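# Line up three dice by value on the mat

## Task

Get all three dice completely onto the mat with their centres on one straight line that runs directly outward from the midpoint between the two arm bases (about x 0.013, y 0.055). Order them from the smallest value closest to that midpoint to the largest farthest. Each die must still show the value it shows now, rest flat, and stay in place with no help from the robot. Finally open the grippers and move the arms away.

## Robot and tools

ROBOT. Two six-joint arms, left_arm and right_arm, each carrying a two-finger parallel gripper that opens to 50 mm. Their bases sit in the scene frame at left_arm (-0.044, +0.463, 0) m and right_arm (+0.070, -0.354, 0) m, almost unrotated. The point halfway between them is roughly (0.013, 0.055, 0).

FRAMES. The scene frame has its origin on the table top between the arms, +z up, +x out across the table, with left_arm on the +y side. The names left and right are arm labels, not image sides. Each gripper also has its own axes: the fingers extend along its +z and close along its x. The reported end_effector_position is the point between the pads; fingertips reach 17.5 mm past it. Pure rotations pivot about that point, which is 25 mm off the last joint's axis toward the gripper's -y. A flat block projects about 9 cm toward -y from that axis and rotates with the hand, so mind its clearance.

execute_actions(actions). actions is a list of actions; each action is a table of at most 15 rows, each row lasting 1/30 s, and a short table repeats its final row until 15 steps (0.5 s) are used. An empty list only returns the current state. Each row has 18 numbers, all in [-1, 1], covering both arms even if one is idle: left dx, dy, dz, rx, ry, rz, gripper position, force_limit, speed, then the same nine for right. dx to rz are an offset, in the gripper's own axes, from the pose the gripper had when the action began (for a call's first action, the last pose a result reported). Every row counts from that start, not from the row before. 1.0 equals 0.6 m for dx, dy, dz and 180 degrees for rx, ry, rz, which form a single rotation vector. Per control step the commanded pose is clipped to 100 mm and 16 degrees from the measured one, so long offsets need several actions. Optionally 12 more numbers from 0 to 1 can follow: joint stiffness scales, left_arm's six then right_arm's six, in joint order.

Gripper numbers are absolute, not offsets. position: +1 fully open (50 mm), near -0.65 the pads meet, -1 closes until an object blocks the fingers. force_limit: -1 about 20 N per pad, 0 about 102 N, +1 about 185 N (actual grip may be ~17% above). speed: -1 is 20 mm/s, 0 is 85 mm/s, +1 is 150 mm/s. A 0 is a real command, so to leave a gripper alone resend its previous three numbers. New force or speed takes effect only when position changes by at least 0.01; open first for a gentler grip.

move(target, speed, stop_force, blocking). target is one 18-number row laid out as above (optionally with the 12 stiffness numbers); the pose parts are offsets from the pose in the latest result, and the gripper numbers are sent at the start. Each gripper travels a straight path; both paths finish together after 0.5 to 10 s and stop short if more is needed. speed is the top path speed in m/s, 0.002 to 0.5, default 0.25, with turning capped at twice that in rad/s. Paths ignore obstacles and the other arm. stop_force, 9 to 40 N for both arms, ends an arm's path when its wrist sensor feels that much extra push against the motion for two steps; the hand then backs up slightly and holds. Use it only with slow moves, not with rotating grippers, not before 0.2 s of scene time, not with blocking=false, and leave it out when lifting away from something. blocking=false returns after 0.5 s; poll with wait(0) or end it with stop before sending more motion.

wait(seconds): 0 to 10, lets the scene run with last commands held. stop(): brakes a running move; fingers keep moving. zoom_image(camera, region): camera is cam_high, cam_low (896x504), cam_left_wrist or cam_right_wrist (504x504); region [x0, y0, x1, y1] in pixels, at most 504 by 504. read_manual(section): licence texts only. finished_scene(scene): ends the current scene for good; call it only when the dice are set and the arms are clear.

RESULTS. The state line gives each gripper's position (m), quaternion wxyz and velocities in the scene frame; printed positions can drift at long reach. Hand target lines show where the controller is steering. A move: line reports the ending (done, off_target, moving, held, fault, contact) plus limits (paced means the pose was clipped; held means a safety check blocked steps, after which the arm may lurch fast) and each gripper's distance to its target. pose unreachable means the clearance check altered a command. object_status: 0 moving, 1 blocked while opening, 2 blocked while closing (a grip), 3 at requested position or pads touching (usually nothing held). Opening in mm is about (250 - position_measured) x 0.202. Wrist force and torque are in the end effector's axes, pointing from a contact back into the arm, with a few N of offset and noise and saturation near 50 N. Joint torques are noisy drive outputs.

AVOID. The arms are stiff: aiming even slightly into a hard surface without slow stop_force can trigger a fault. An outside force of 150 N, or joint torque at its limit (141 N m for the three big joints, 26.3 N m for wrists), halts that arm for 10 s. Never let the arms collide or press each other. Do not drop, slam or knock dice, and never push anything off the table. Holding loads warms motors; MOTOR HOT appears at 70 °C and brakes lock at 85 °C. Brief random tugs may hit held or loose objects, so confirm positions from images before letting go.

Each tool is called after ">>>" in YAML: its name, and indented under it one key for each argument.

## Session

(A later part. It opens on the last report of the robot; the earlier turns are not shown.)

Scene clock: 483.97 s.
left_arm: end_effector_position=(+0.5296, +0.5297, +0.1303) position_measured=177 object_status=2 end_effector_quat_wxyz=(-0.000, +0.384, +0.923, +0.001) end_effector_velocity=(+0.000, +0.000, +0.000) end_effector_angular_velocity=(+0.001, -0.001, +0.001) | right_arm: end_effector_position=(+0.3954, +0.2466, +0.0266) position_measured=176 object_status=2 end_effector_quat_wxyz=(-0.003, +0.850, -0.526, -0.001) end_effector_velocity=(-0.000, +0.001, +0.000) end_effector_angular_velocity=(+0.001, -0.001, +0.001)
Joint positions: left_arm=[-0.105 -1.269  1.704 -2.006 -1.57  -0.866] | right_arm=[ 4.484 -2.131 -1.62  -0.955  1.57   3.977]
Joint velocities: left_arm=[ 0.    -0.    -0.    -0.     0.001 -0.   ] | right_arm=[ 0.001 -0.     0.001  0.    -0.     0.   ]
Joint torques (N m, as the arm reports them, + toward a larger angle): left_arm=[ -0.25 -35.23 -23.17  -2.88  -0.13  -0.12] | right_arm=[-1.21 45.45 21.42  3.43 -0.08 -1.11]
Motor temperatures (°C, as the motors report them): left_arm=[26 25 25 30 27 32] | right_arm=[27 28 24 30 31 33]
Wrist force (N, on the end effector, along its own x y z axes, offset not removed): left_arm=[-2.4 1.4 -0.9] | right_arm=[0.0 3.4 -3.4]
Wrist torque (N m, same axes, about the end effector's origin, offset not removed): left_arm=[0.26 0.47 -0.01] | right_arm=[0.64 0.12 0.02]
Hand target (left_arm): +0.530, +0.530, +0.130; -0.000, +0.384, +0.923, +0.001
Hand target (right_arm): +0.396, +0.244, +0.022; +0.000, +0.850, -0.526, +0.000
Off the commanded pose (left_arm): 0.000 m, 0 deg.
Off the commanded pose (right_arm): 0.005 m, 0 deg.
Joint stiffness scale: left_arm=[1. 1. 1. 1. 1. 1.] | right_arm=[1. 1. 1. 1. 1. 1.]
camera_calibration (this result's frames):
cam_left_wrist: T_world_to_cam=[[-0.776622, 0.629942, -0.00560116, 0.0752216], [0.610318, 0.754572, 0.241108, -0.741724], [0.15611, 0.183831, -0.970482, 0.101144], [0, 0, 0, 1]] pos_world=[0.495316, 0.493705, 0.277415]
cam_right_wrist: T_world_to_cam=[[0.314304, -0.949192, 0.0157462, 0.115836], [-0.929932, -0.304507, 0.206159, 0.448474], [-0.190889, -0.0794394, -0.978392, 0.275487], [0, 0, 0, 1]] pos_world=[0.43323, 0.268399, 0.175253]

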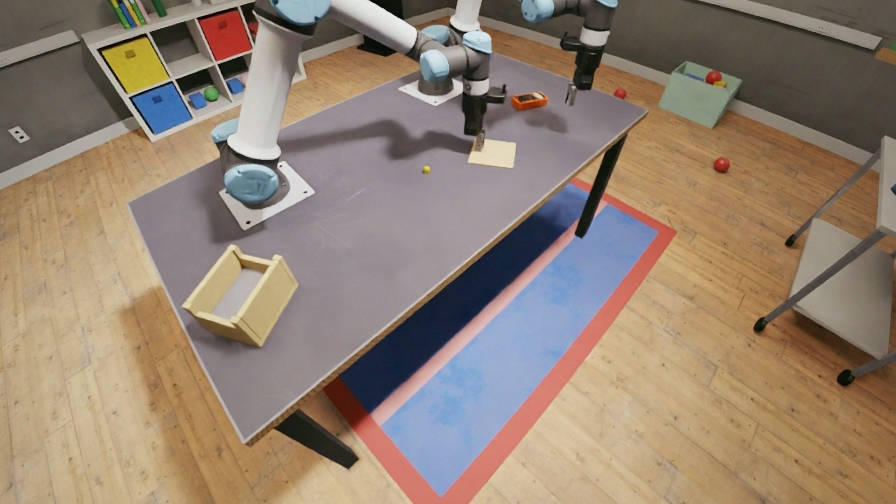

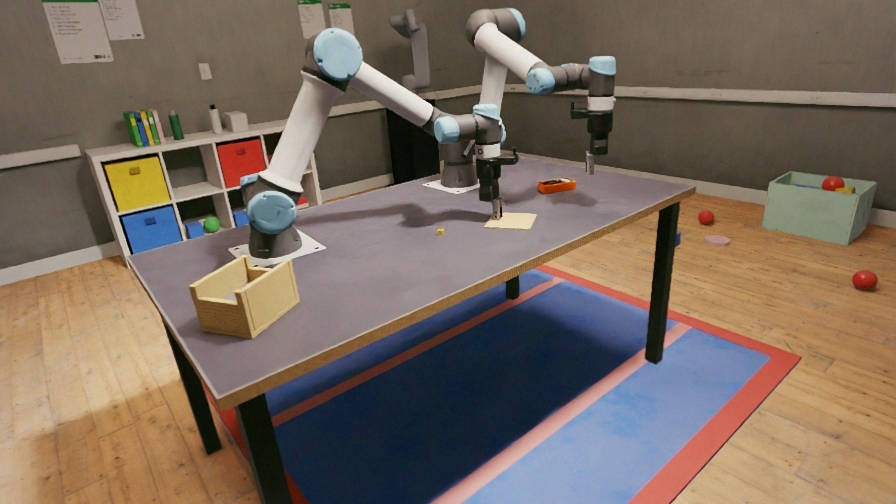

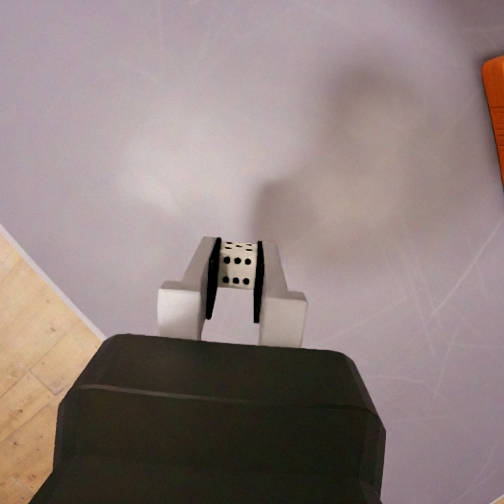

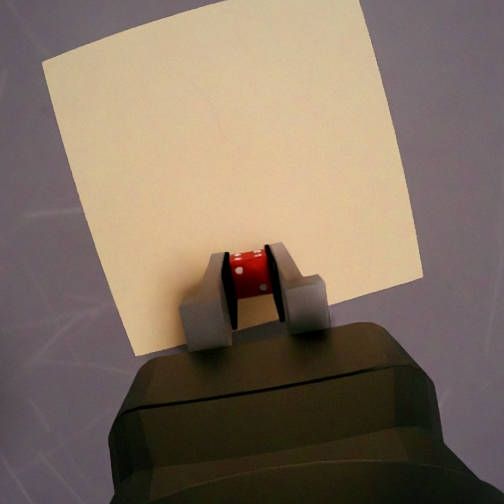

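>>> execute_actions:
  actions:
    - [[0,0,0,0,0,0,-1,-0.75,0, 0.00395,0.0014,0.009,-0.00155,0.0017,0,-1,-0.75,0],[0,0,0,0,0,0,-1,-0.75,0, 0.00395,0.0014,0.0105,-0.00155,0.0017,0,-1,-0.75,0],[0,0,0,0,0,0,-1,-0.75,0, 0.00395,0.0014,0.012,-0.00155,0.0017,0,-1,-0.75,0],[0,0,0,0,0,0,-1,-0.75,0, 0.00395,0.0014,0.013,-0.00155,0.0017,0,-1,-0.75,0]]

Scene clock: 544.53 s.
left_arm: end_effector_position=(+0.5296, +0.5297, +0.1303) position_measured=177 object_status=2 end_effector_quat_wxyz=(-0.000, +0.384, +0.923, +0.001) end_effector_velocity=(-0.001, -0.000, -0.001) end_effector_angular_velocity=(+0.001, +0.003, -0.002) | right_arm: end_effector_position=(+0.3957, +0.2478, +0.0264) position_measured=176 object_status=2 end_effector_quat_wxyz=(-0.006, +0.851, -0.526, -0.001) end_effector_velocity=(-0.001, +0.001, +0.000) end_effector_angular_velocity=(+0.001, -0.000, +0.001)
Joint positions: left_arm=[-0.105 -1.269  1.704 -2.006 -1.57  -0.866] | right_arm=[ 4.484 -2.131 -1.621 -0.948  1.57   3.977]
Joint velocities: left_arm=[-0.001  0.     0.002 -0.     0.001  0.001] | right_arm=[ 0.002  0.    -0.     0.001  0.     0.   ]
Joint torques (N m, as the arm reports them, + toward a larger angle): left_arm=[ -0.28 -35.83 -22.51  -2.84  -0.09  -0.18] | right_arm=[-1.12 40.79 18.52  4.12 -0.11 -0.89]
Motor temperatures (°C, as the motors report them): left_arm=[26 25 25 30 27 32] | right_arm=[27 28 24 30 31 33]
Wrist force (N, on the end effector, along its own x y z axes, offset not removed): left_arm=[-0.6 0.1 -1.4] | right_arm=[-1.4 3.9 -5.3]
Wrist torque (N m, same axes, about the end effector's origin, offset not removed): left_arm=[-0.01 0.16 0.15] | right_arm=[0.29 0.53 0.25]
Hand target (left_arm): +0.530, +0.530, +0.130; -0.000, +0.384, +0.923, +0.001
Hand target (right_arm): +0.396, +0.244, +0.019; -0.000, +0.850, -0.526, +0.000
Off the commanded pose (left_arm): 0.000 m, 0 deg.
Off the commanded pose (right_arm): 0.008 m, 1 deg.
Joint stiffness scale: left_arm=[1. 1. 1. 1. 1. 1.] | right_arm=[1. 1. 1. 1. 1. 1.]
camera_calibration (this result's frames):
cam_left_wrist: T_world_to_cam=[[-0.776622, 0.629942, -0.00560116, 0.0752216], [0.610318, 0.754572, 0.241108, -0.741724], [0.15611, 0.183831, -0.970482, 0.101144], [0, 0, 0, 1]] pos_world=[0.495316, 0.493706, 0.277415]
cam_right_wrist: T_world_to_cam=[[0.31453, -0.949177, 0.011578, 0.116876], [-0.930131, -0.305738, 0.203423, 0.449627], [-0.189545, -0.0747518, -0.979022, 0.273801], [0, 0, 0, 1]] pos_world=[0.433349, 0.268871, 0.17524]

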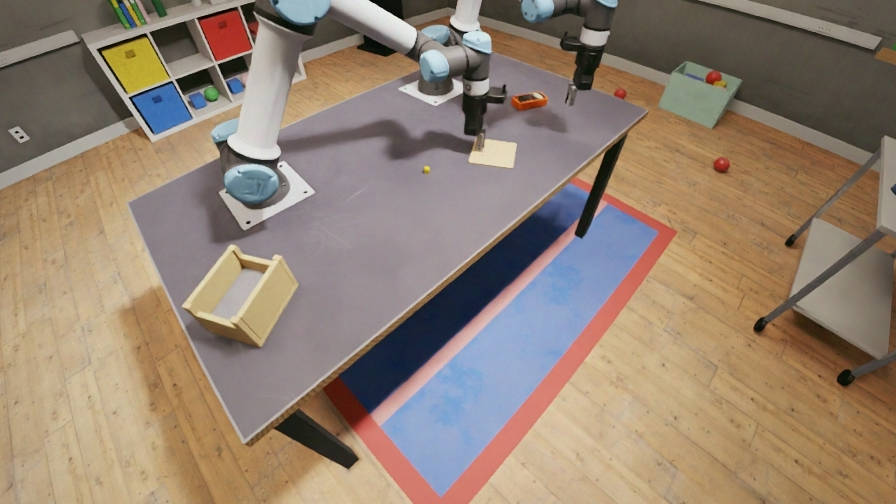

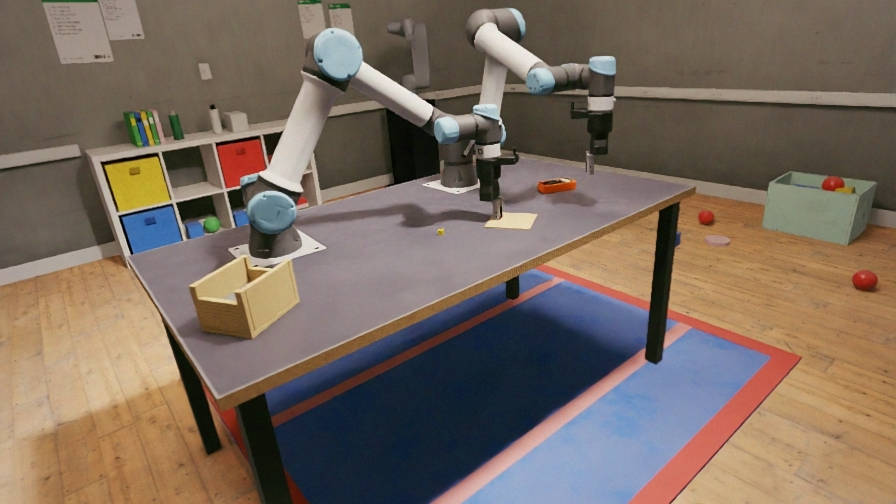

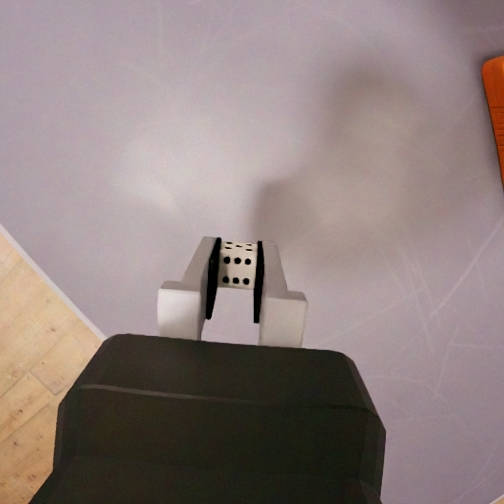

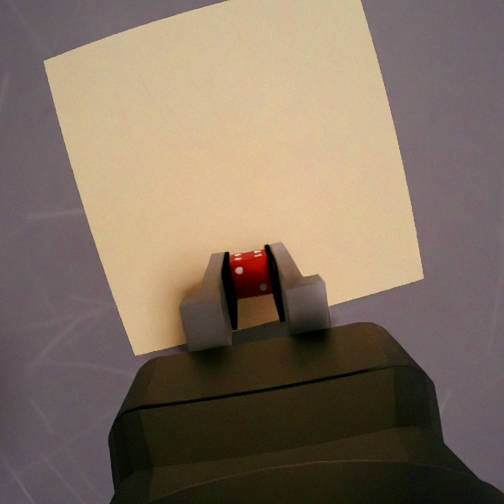

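>>> execute_actions:
  actions:
    - [[-0.0008,-0.0012,0.0005,0,0,0,-1,-0.75,0, 0,0,0,0,0,0,1,-0.75,0.5],[-0.0029,-0.0044,0.002,0,0,0,-1,-0.75,0, 0,0,0,0,0,0,1,-0.75,0.5],[-0.0061,-0.0094,0.0043,0,0,0,-1,-0.75,0, 0,0,0,0,0,0,1,-0.75,0.5],[-0.0101,-0.0157,0.0071,0,0,0,-1,-0.75,0, 0,0,0,0,0,0,1,-0.75,0.5],[-0.0148,-0.023,0.0104,0,0,0,-1,-0.75,0, 0,0.0009,-0.0014,-0.0001,0.0001,0,1,-0.75,0.5],[-0.0198,-0.0308,0.0139,0,0,0,-1,-0.75,0, 0,0.0035,-0.0052,-0.0003,0.0003,0,1,-0.75,0.5],[-0.025,-0.0388,0.0176,0,0,0,-1,-0.75,0, 0,0.0072,-0.0108,-0.0006,0.0006,0,1,-0.75,0.5],[-0.03,-0.0466,0.0211,0,0,0,-1,-0.75,0, 0,0.0117,-0.0176,-0.0009,0.001,0,1,-0.75,0.5],[-0.0347,-0.0539,0.0244,0,0,0,-1,-0.75,0, 0,0.0167,-0.025,-0.0013,0.0014,0,1,-0.75,0.5],[-0.0387,-0.0602,0.0272,0,0,0,-1,-0.75,0, 0,0.0216,-0.0324,-0.0017,0.0018,0,1,-0.75,0.5],[-0.0419,-0.0652,0.0295,0,0,0,-1,-0.75,0, 0,0.0261,-0.0392,-0.002,0.0022,0,1,-0.75,0.5],[-0.044,-0.0684,0.031,0,0,0,-1,-0.75,0, 0,0.0298,-0.0448,-0.0023,0.0026,0,1,-0.75,0.5],[-0.0448,-0.0696,0.0315,0,0,0,-1,-0.75,0, 0,0.0324,-0.0486,-0.0025,0.0028,0,1,-0.75,0.5],[-0.0448,-0.0696,0.0315,0,0,0,-1,-0.75,0, 0,0.0333,-0.05,-0.0026,0.00285,0,1,-0.75,0.5]]

>>> execute_actions:
  actions: []

Scene clock: 576.90 s.
left_arm: end_effector_position=(+0.5199, +0.4895, +0.1138) position_measured=177 object_status=2 end_effector_quat_wxyz=(-0.003, +0.387, +0.922, -0.000) end_effector_velocity=(-0.022, -0.103, -0.043) end_effector_angular_velocity=(+0.004, +0.019, -0.030) | right_arm: end_effector_position=(+0.3861, +0.2422, +0.0450) position_measured=3 object_status=0 end_effector_quat_wxyz=(-0.003, +0.850, -0.526, -0.001) end_effector_velocity=(-0.059, -0.006, +0.126) end_effector_angular_velocity=(+0.041, -0.010, +0.024)
Joint positions: left_arm=[-0.176 -1.279  1.763 -2.05  -1.57  -0.931] | right_arm=[ 4.496 -2.091 -1.629 -0.987  1.57   3.99 ]
Joint velocities: left_arm=[-0.186 -0.006  0.128 -0.103  0.    -0.156] | right_arm=[ 0.086  0.244 -0.032 -0.17   0.     0.062]
Joint torques (N m, as the arm reports them, + toward a larger angle): left_arm=[  2.84 -36.92 -21.99  -3.38  -0.36  -0.31] | right_arm=[ 4.78 47.71 23.31  2.97 -0.07  0.35]
Motor temperatures (°C, as the motors report them): left_arm=[26 25 25 30 27 32] | right_arm=[27 28 24 30 31 33]
Wrist force (N, on the end effector, along its own x y z axes, offset not removed): left_arm=[-0.2 -0.1 0.8] | right_arm=[0.2 1.8 -0.4]
Wrist torque (N m, same axes, about the end effector's origin, offset not removed): left_arm=[0.10 -0.11 -0.04] | right_arm=[0.21 -0.09 0.17]
Hand target (left_arm): +0.519, +0.481, +0.111; -0.000, +0.384, +0.923, +0.000
Hand target (right_arm): +0.378, +0.239, +0.056; -0.000, +0.851, -0.526, +0.000
Off the commanded pose (left_arm): 0.009 m, 0 deg.
Off the commanded pose (right_arm): 0.015 m, 0 deg.
Joint stiffness scale: left_arm=[1. 1. 1. 1. 1. 1.] | right_arm=[1. 1. 1. 1. 1. 1.]
camera_calibration (this result's frames):
cam_left_wrist: T_world_to_cam=[[-0.772791, 0.634659, -0.0009122, 0.0881068], [0.616216, 0.750676, 0.238249, -0.702315], [0.151892, 0.183555, -0.971204, 0.0964526], [0, 0, 0, 1]] pos_world=[0.486216, 0.453589, 0.261081]
cam_right_wrist: T_world_to_cam=[[0.31353, -0.949426, 0.0170218, 0.114574], [-0.93008, -0.303429, 0.207078, 0.434443], [-0.19144, -0.0807569, -0.978176, 0.291859], [0, 0, 0, 1]] pos_world=[0.424018, 0.264172, 0.193576]

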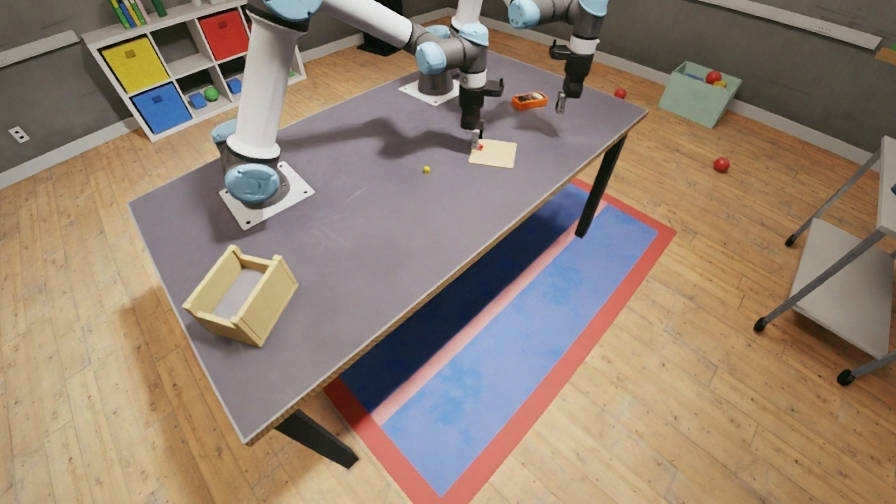

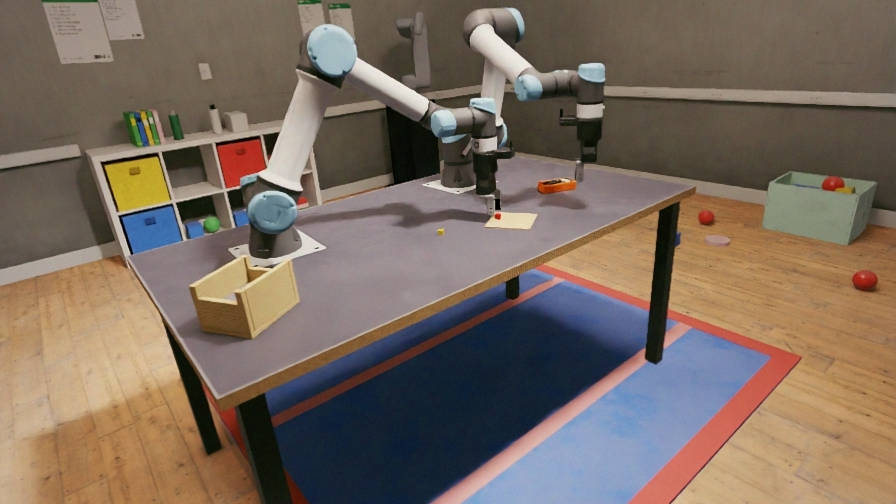

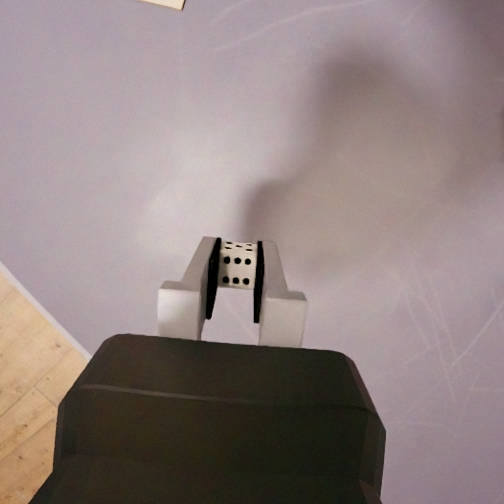

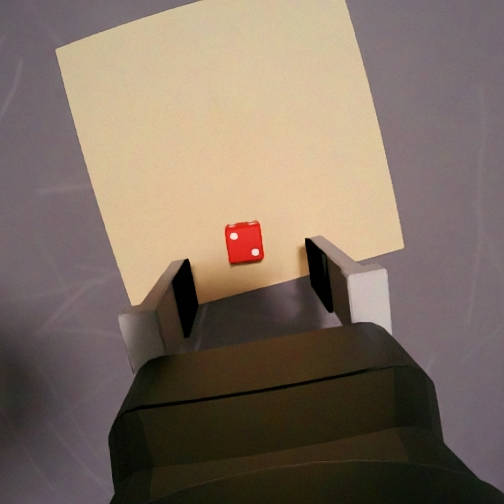

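Scene clock: 576.90 s.
left_arm: end_effector_position=(+0.5199, +0.4895, +0.1138) position_measured=177 object_status=2 end_effector_quat_wxyz=(-0.003, +0.387, +0.922, -0.000) end_effector_velocity=(-0.022, -0.103, -0.043) end_effector_angular_velocity=(+0.004, +0.019, -0.030) | right_arm: end_effector_position=(+0.3861, +0.2422, +0.0450) position_measured=3 object_status=0 end_effector_quat_wxyz=(-0.003, +0.850, -0.526, -0.001) end_effector_velocity=(-0.059, -0.006, +0.126) end_effector_angular_velocity=(+0.041, -0.010, +0.024)
Joint positions: left_arm=[-0.176 -1.279  1.763 -2.05  -1.57  -0.931] | right_arm=[ 4.496 -2.091 -1.629 -0.987  1.57   3.99 ]
Joint velocities: left_arm=[-0.186 -0.006  0.128 -0.103  0.    -0.156] | right_arm=[ 0.086  0.244 -0.032 -0.17   0.     0.062]
Joint torques (N m, as the arm reports them, + toward a larger angle): left_arm=[  2.84 -36.92 -21.99  -3.38  -0.36  -0.31] | right_arm=[ 4.78 47.71 23.31  2.97 -0.07  0.35]
Motor temperatures (°C, as the motors report them): left_arm=[26 25 25 30 27 32] | right_arm=[27 28 24 30 31 33]
Wrist force (N, on the end effector, along its own x y z axes, offset not removed): left_arm=[-0.2 -0.1 0.8] | right_arm=[0.2 1.8 -0.4]
Wrist torque (N m, same axes, about the end effector's origin, offset not removed): left_arm=[0.10 -0.11 -0.04] | right_arm=[0.21 -0.09 0.17]
Hand target (left_arm): +0.519, +0.481, +0.111; -0.000, +0.384, +0.923, +0.000
Hand target (right_arm): +0.378, +0.239, +0.056; -0.000, +0.851, -0.526, +0.000
Off the commanded pose (left_arm): 0.009 m, 0 deg.
Off the commanded pose (right_arm): 0.015 m, 0 deg.
Joint stiffness scale: left_arm=[1. 1. 1. 1. 1. 1.] | right_arm=[1. 1. 1. 1. 1. 1.]
camera_calibration (this result's frames):
cam_left_wrist: T_world_to_cam=[[-0.772791, 0.634659, -0.0009122, 0.0881068], [0.616216, 0.750676, 0.238249, -0.702315], [0.151892, 0.183555, -0.971204, 0.0964526], [0, 0, 0, 1]] pos_world=[0.486216, 0.453589, 0.261081]
cam_right_wrist: T_world_to_cam=[[0.31353, -0.949426, 0.0170218, 0.114574], [-0.93008, -0.303429, 0.207078, 0.434443], [-0.19144, -0.0807569, -0.978176, 0.291859], [0, 0, 0, 1]] pos_world=[0.424018, 0.264172, 0.193576]

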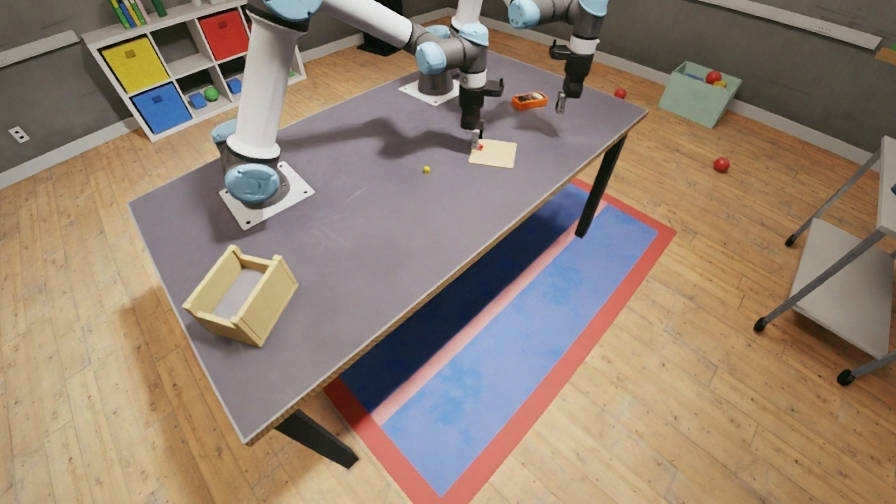

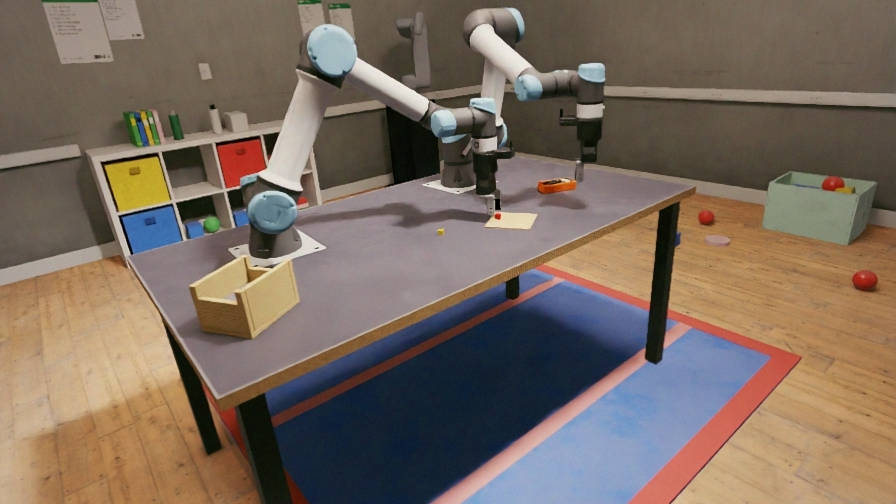

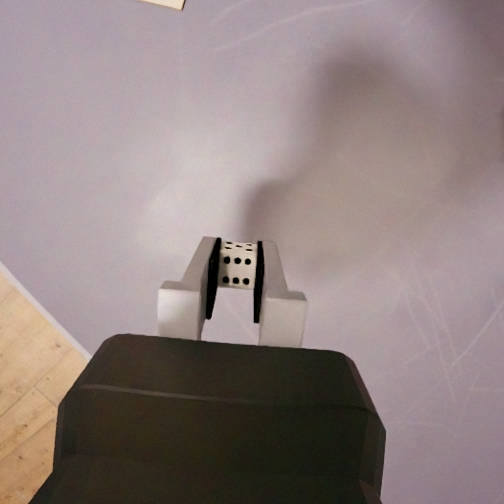

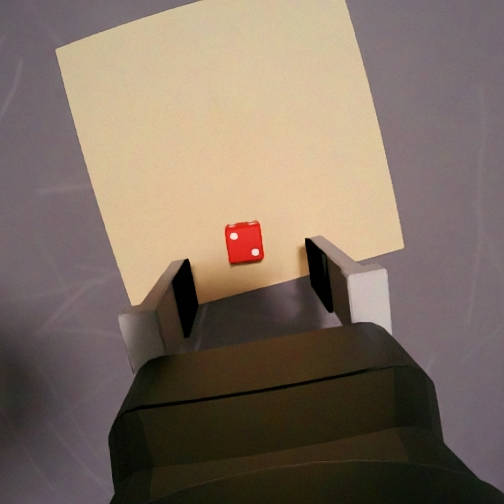

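>>> execute_actions:
  actions: []

Scene clock: 579.30 s.
left_arm: end_effector_position=(+0.5200, +0.4817, +0.1118) position_measured=177 object_status=2 end_effector_quat_wxyz=(-0.000, +0.384, +0.923, +0.000) end_effector_velocity=(+0.000, -0.000, +0.000) end_effector_angular_velocity=(-0.000, -0.000, +0.000) | right_arm: end_effector_position=(+0.3797, +0.2396, +0.0569) position_measured=3 object_status=3 end_effector_quat_wxyz=(-0.002, +0.850, -0.526, -0.000) end_effector_velocity=(+0.001, -0.001, -0.000) end_effector_angular_velocity=(-0.000, +0.000, -0.002)
Joint positions: left_arm=[-0.189 -1.281  1.773 -2.063 -1.57  -0.95 ] | right_arm=[ 4.505 -2.066 -1.633 -1.01   1.57   3.999]
Joint velocities: left_arm=[-0.001 -0.    -0.     0.    -0.    -0.001] | right_arm=[-0.002  0.    -0.    -0.     0.    -0.   ]
Joint torques (N m, as the arm reports them, + toward a larger angle): left_arm=[ -0.9  -36.11 -18.98  -3.38  -0.06  -0.37] | right_arm=[ 2.34 46.96 21.54  2.69  0.06  0.04]
Motor temperatures (°C, as the motors report them): left_arm=[26 25 25 30 27 32] | right_arm=[27 28 24 30 31 33]
Wrist force (N, on the end effector, along its own x y z axes, offset not removed): left_arm=[-4.8 2.1 1.3] | right_arm=[0.9 1.2 -1.7]
Wrist torque (N m, same axes, about the end effector's origin, offset not removed): left_arm=[0.48 0.71 0.25] | right_arm=[0.19 -0.17 -0.15]
Hand target (left_arm): +0.519, +0.481, +0.111; -0.000, +0.384, +0.923, +0.000
Hand target (right_arm): +0.378, +0.239, +0.056; -0.000, +0.851, -0.526, +0.000
Off the commanded pose (left_arm): 0.001 m, 0 deg.
Off the commanded pose (right_arm): 0.002 m, 0 deg.
Joint stiffness scale: left_arm=[1. 1. 1. 1. 1. 1.] | right_arm=[1. 1. 1. 1. 1. 1.]
camera_calibration (this result's frames):
cam_left_wrist: T_world_to_cam=[[-0.77655, 0.630029, -0.0057982, 0.097816], [0.610379, 0.754548, 0.241028, -0.695235], [0.15623, 0.183631, -0.970501, 0.0935857], [0, 0, 0, 1]] pos_world=[0.485695, 0.445776, 0.258963]
cam_right_wrist: T_world_to_cam=[[0.313637, -0.949358, 0.0187298, 0.113762], [-0.929934, -0.303112, 0.208199, 0.425068], [-0.191978, -0.0827162, -0.977907, 0.30277], [0, 0, 0, 1]] pos_world=[0.41773, 0.261888, 0.205452]

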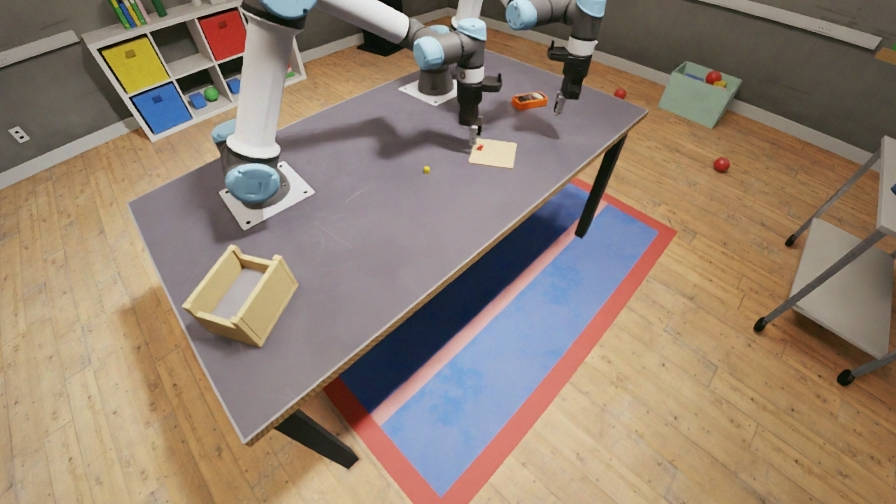

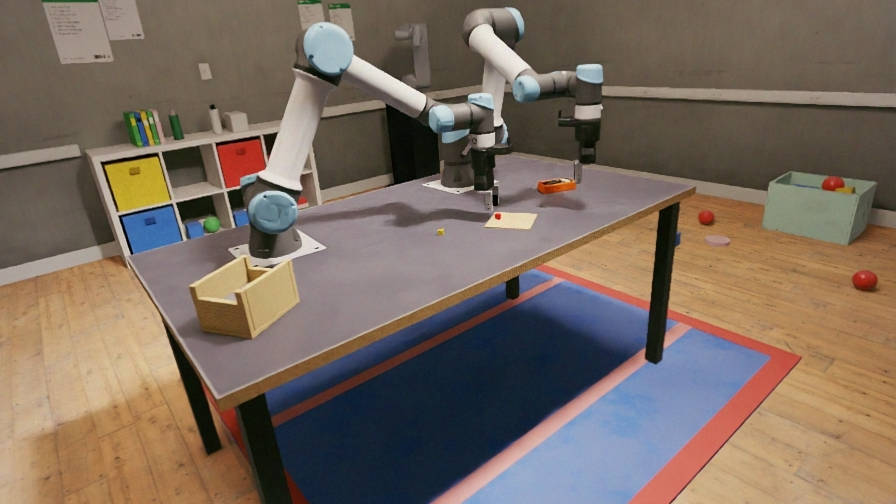

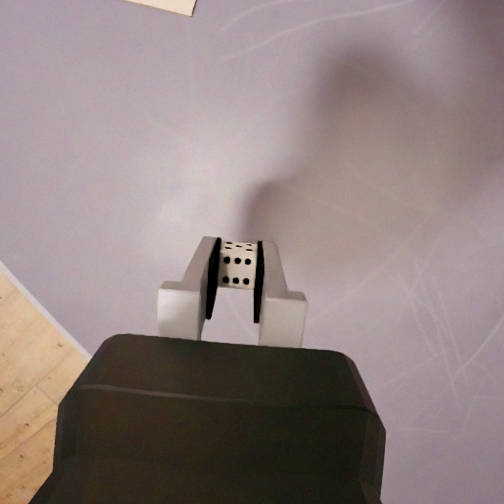

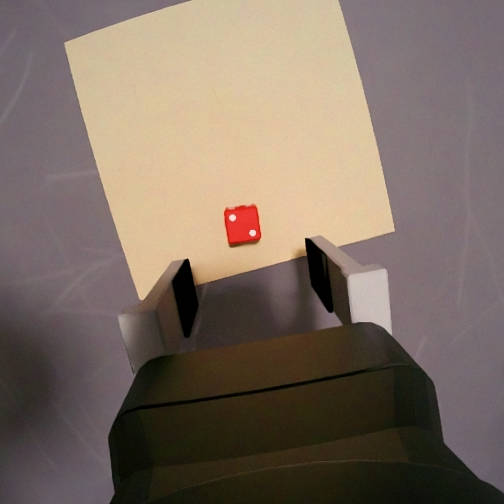

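>>> zoom_image:
  camera: "cam_right_wrist"
  region: [200, 185, 290, 275]

Region (200, 185, 290, 275) of cam_right_wrist's 504x504 image, scaled by 5.600, with more detail than that image has.

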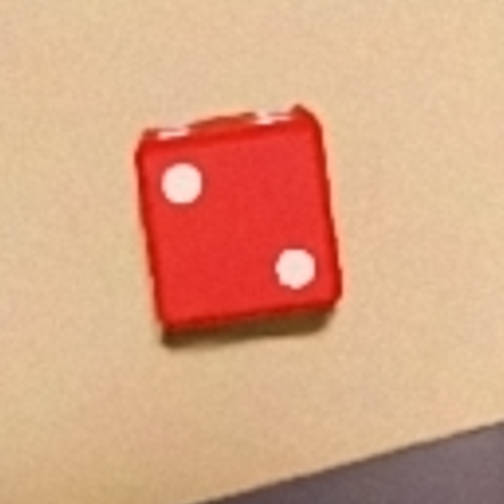

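>>> move:
  target: [-0.17717,-0.27833,0.12467,0,0,0.1,-1,-0.75,0, 0.2709,0.17754,0.01983,-0.0008,0.0009,-0.0883,1,-0.75,0.5]
  speed: 0.4

Scene clock: 611.30 s.
left_arm: end_effector_position=(+0.4739, +0.2894, +0.0360) position_measured=177 object_status=2 end_effector_quat_wxyz=(-0.002, +0.525, +0.851, +0.000) end_effector_velocity=(+0.002, -0.001, +0.001) end_effector_angular_velocity=(-0.001, -0.007, +0.002) | right_arm: end_effector_position=(+0.3564, +0.0483, +0.0446) position_measured=3 object_status=3 end_effector_quat_wxyz=(+0.000, +0.915, -0.404, +0.001) end_effector_velocity=(-0.001, +0.000, -0.001) end_effector_angular_velocity=(+0.004, -0.000, +0.010)
Joint positions: left_arm=[-0.551 -1.214  1.911 -2.263 -1.571 -0.997] | right_arm=[ 4.438 -1.717 -2.169 -0.828  1.569  3.654]
Joint velocities: left_arm=[-0.    -0.    -0.002 -0.004  0.002 -0.002] | right_arm=[ 0.001 -0.    -0.004  0.008  0.001 -0.009]
Joint torques (N m, as the arm reports them, + toward a larger angle): left_arm=[  0.38 -34.03 -22.45  -3.61   0.36  -0.44] | right_arm=[-2.21 30.81 18.89  3.71  0.12 -0.32]
Motor temperatures (°C, as the motors report them): left_arm=[26 25 25 30 27 32] | right_arm=[27 28 24 30 31 33]
Wrist force (N, on the end effector, along its own x y z axes, offset not removed): left_arm=[0.6 1.7 0.3] | right_arm=[1.6 1.4 -2.5]
Wrist torque (N m, same axes, about the end effector's origin, offset not removed): left_arm=[0.48 0.04 0.18] | right_arm=[0.02 -0.42 0.08]
Hand target (left_arm): +0.476, +0.289, +0.037; -0.000, +0.524, +0.852, +0.001
Hand target (right_arm): +0.357, +0.047, +0.045; +0.000, +0.915, -0.404, +0.001
Off the commanded pose (left_arm): 0.003 m, 0 deg.
Off the commanded pose (right_arm): 0.002 m, 0 deg.
Joint stiffness scale: left_arm=[1. 1. 1. 1. 1. 1.] | right_arm=[1. 1. 1. 1. 1. 1.]
move: done
camera_calibration (this result's frames):
cam_left_wrist: T_world_to_cam=[[-0.542522, 0.840038, -0.00238344, 0.0110068], [0.815512, 0.527359, 0.238396, -0.535062], [0.201518, 0.127391, -0.971165, 0.0573755], [0, 0, 0, 1]] pos_world=[0.430759, 0.265615, 0.183304]
cam_right_wrist: T_world_to_cam=[[0.561822, -0.826921, 0.0236152, -0.154896], [-0.811472, -0.545326, 0.210076, 0.317395], [-0.160838, -0.137189, -0.9774, 0.26199], [0, 0, 0, 1]] pos_world=[0.386719, 0.0809392, 0.19305]

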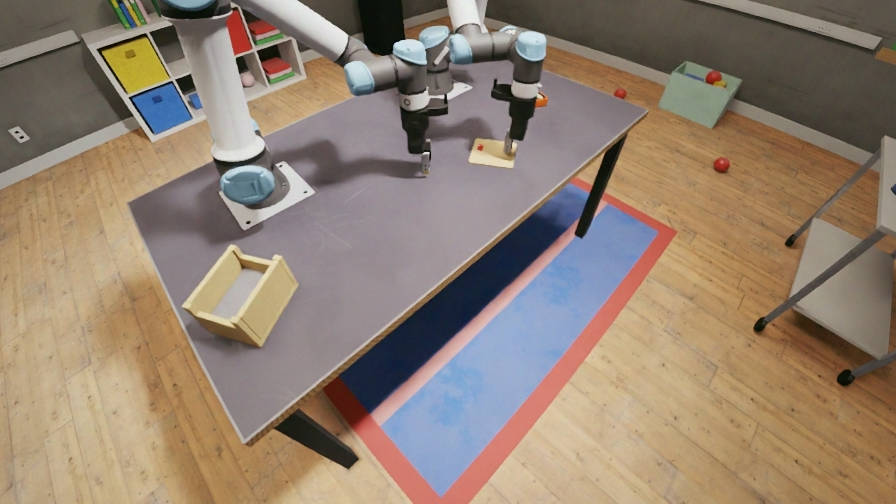

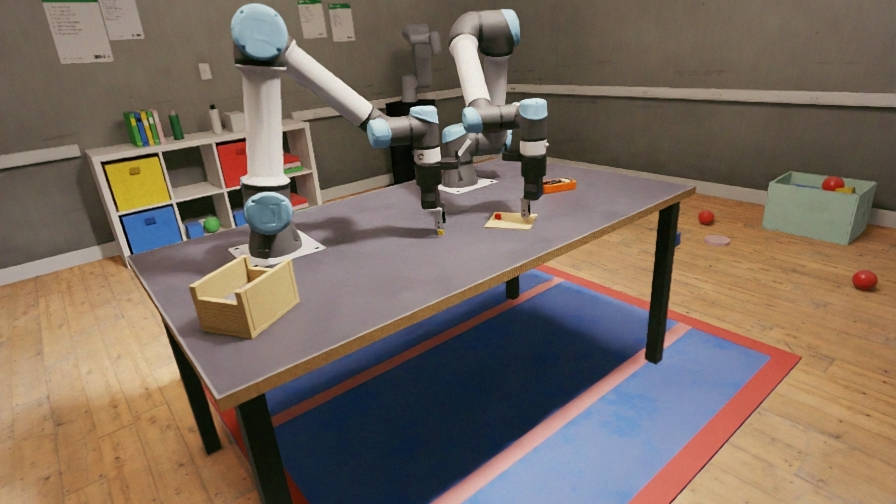

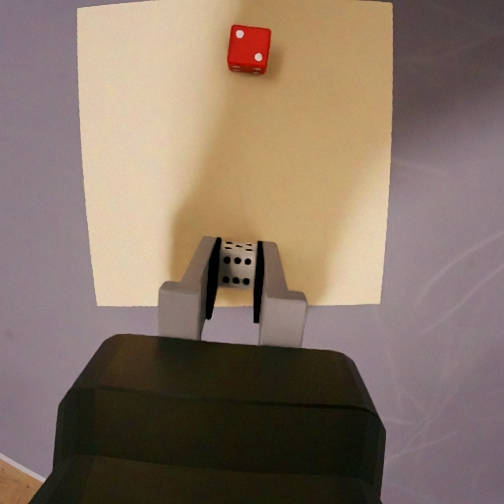

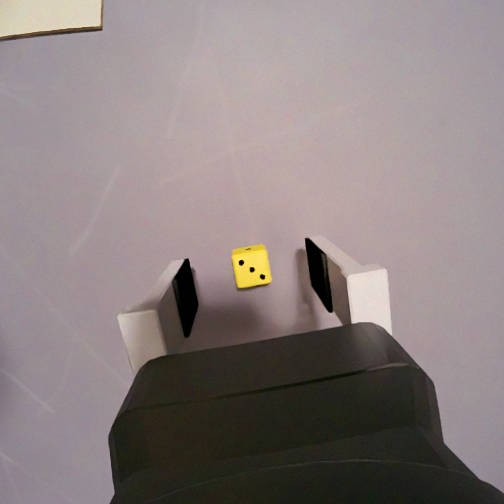

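>>> zoom_image:
  camera: "cam_left_wrist"
  region: [205, 5, 295, 95]

>>> zoom_image:
  camera: "cam_right_wrist"
  region: [205, 225, 295, 315]

>>> zoom_image:
  camera: "cam_left_wrist"
  region: [190, 225, 290, 325]

Region (205, 5, 295, 95) of cam_left_wrist's 504x504 image, scaled by 5.600, with more detail than that image has.

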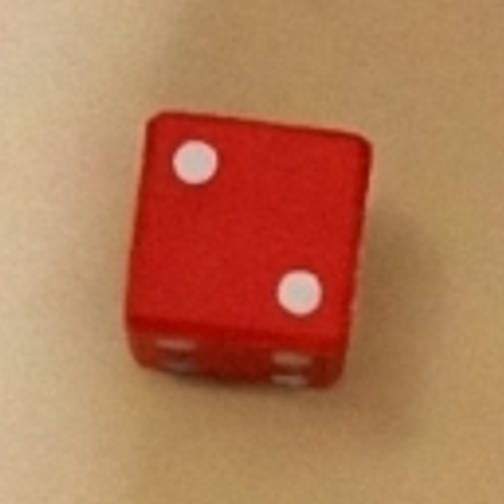

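Region (205, 225, 295, 315) of cam_right_wrist's 504x504 image, scaled by 5.600, with more detail than that image has.

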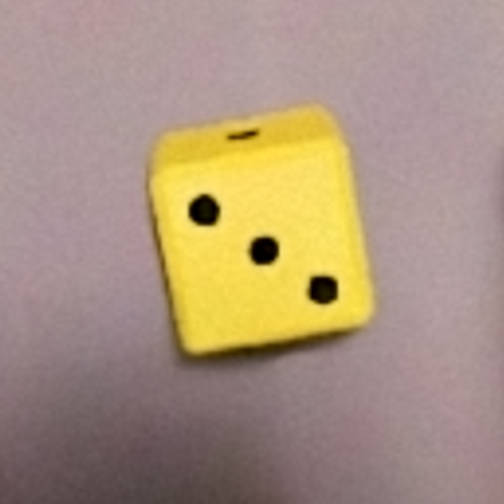

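Region (190, 225, 290, 325) of cam_left_wrist's 504x504 image, scaled by 5.040, with more detail than that image has.

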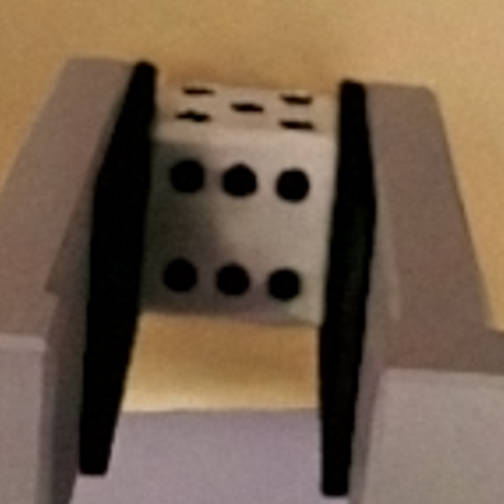

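>>> execute_actions:
  actions:
    - [[-0.0032,0.00317,-0.0011,-0.00095,-0.00097,-0.0008,-1,-0.75,0, 0.0027,0.0014,0.0009,0,0,0,1,-0.75,0.5],[-0.0035,0.00335,0.0005,-0.00095,-0.00097,-0.0008,-1,-0.75,0, 0.0028,0.0015,0.0054,0,0,0,1,-0.75,0.5],[-0.0039,0.0036,0.0029,-0.00095,-0.00097,-0.0008,-1,-0.75,0, 0.003,0.0018,0.012,0,0,0,1,-0.75,0.5],[-0.00435,0.0039,0.00565,-0.00095,-0.00097,-0.0008,-1,-0.75,0, 0.0031,0.00205,0.01975,0,0,0,1,-0.75,0.5],[-0.0048,0.0042,0.0084,-0.00095,-0.00097,-0.0008,-1,-0.75,0, 0.0033,0.0023,0.0275,0,0,0,-1,-0.75,0],[-0.0052,0.0045,0.0108,-0.00095,-0.00097,-0.0008,-1,-0.75,0, 0.0034,0.0026,0.0341,0,0,0,-1,-0.75,0],[-0.0055,0.0047,0.0124,-0.00095,-0.00097,-0.0008,-1,-0.75,0, 0.0035,0.0027,0.0386,0,0,0,-1,-0.75,0],[-0.0056,0.00474,0.013,-0.00095,-0.00097,-0.0008,-1,-0.75,0, 0.00355,0.0028,0.0402,0,0,0,-1,-0.75,0]]

Scene clock: 678.47 s.
left_arm: end_effector_position=(+0.4765, +0.2878, +0.0282) position_measured=177 object_status=2 end_effector_quat_wxyz=(-0.001, +0.524, +0.852, +0.000) end_effector_velocity=(+0.003, -0.002, -0.001) end_effector_angular_velocity=(-0.005, -0.009, -0.000) | right_arm: end_effector_position=(+0.3555, +0.0456, +0.0218) position_measured=150 object_status=0 end_effector_quat_wxyz=(+0.002, +0.915, -0.403, +0.001) end_effector_velocity=(+0.004, +0.012, -0.006) end_effector_angular_velocity=(+0.034, -0.011, +0.000)
Joint positions: left_arm=[-0.551 -1.196  1.91  -2.282 -1.571 -0.998] | right_arm=[ 4.438 -1.758 -2.198 -0.761  1.569  3.653]
Joint velocities: left_arm=[ 0.     0.005  0.    -0.015 -0.     0.   ] | right_arm=[-0.    -0.028 -0.003  0.066 -0.    -0.001]
Joint torques (N m, as the arm reports them, + toward a larger angle): left_arm=[  0.53 -34.48 -20.66  -3.33   0.24  -0.41] | right_arm=[-1.17 28.34 17.71  2.9  -0.19 -1.24]
Motor temperatures (°C, as the motors report them): left_arm=[26 25 25 30 27 32] | right_arm=[27 28 24 30 31 33]
Wrist force (N, on the end effector, along its own x y z axes, offset not removed): left_arm=[-1.7 -0.6 1.2] | right_arm=[-1.5 -2.4 2.7]
Wrist torque (N m, same axes, about the end effector's origin, offset not removed): left_arm=[0.19 0.26 -0.01] | right_arm=[-0.24 0.33 -0.04]
Hand target (left_arm): +0.478, +0.288, +0.028; -0.000, +0.524, +0.852, +0.000
Hand target (right_arm): +0.357, +0.046, +0.021; +0.000, +0.915, -0.404, +0.001
Off the commanded pose (left_arm): 0.001 m, 0 deg.
Off the commanded pose (right_arm): 0.002 m, 0 deg.
Joint stiffness scale: left_arm=[1. 1. 1. 1. 1. 1.] | right_arm=[1. 1. 1. 1. 1. 1.]
camera_calibration (this result's frames):
cam_left_wrist: T_world_to_cam=[[-0.543568, 0.839358, -0.00356581, 0.0144286], [0.814566, 0.528528, 0.23904, -0.534423], [0.202524, 0.12703, -0.971003, 0.049056], [0, 0, 0, 1]] pos_world=[0.433231, 0.264116, 0.175433]
cam_right_wrist: T_world_to_cam=[[0.562867, -0.826157, 0.0253983, -0.156494], [-0.810567, -0.54571, 0.21256, 0.319591], [-0.161748, -0.14023, -0.976818, 0.239572], [0, 0, 0, 1]] pos_world=[0.385885, 0.0787102, 0.170061]

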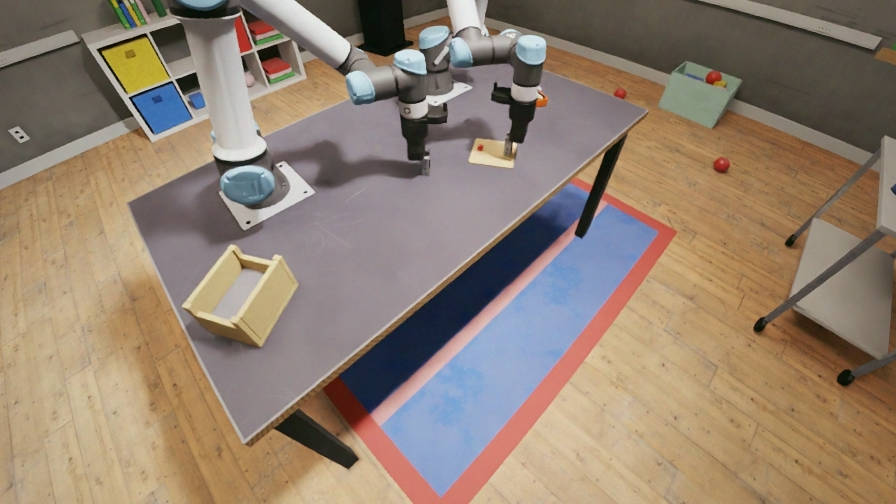

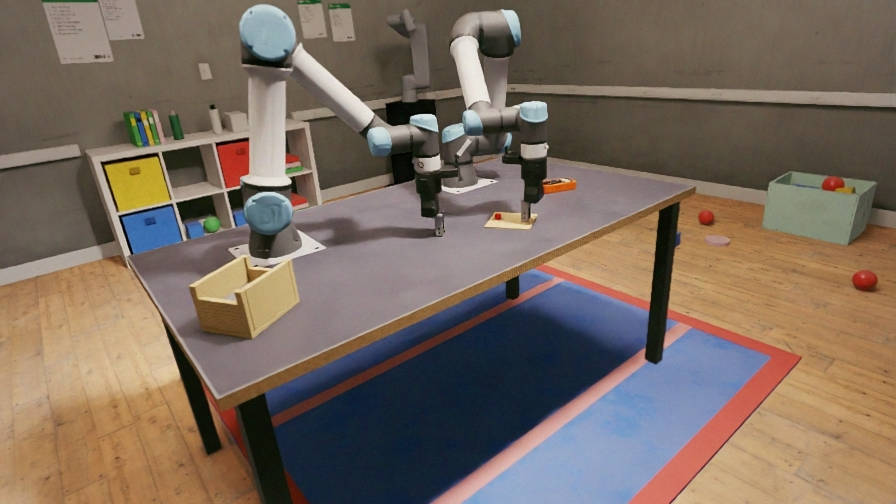

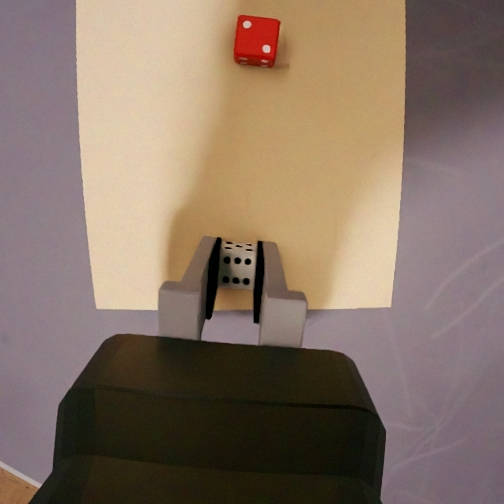

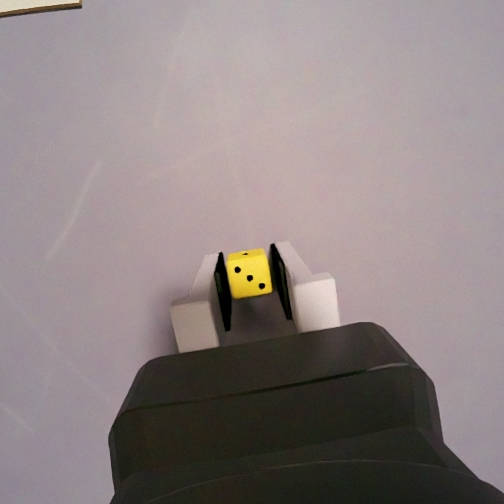

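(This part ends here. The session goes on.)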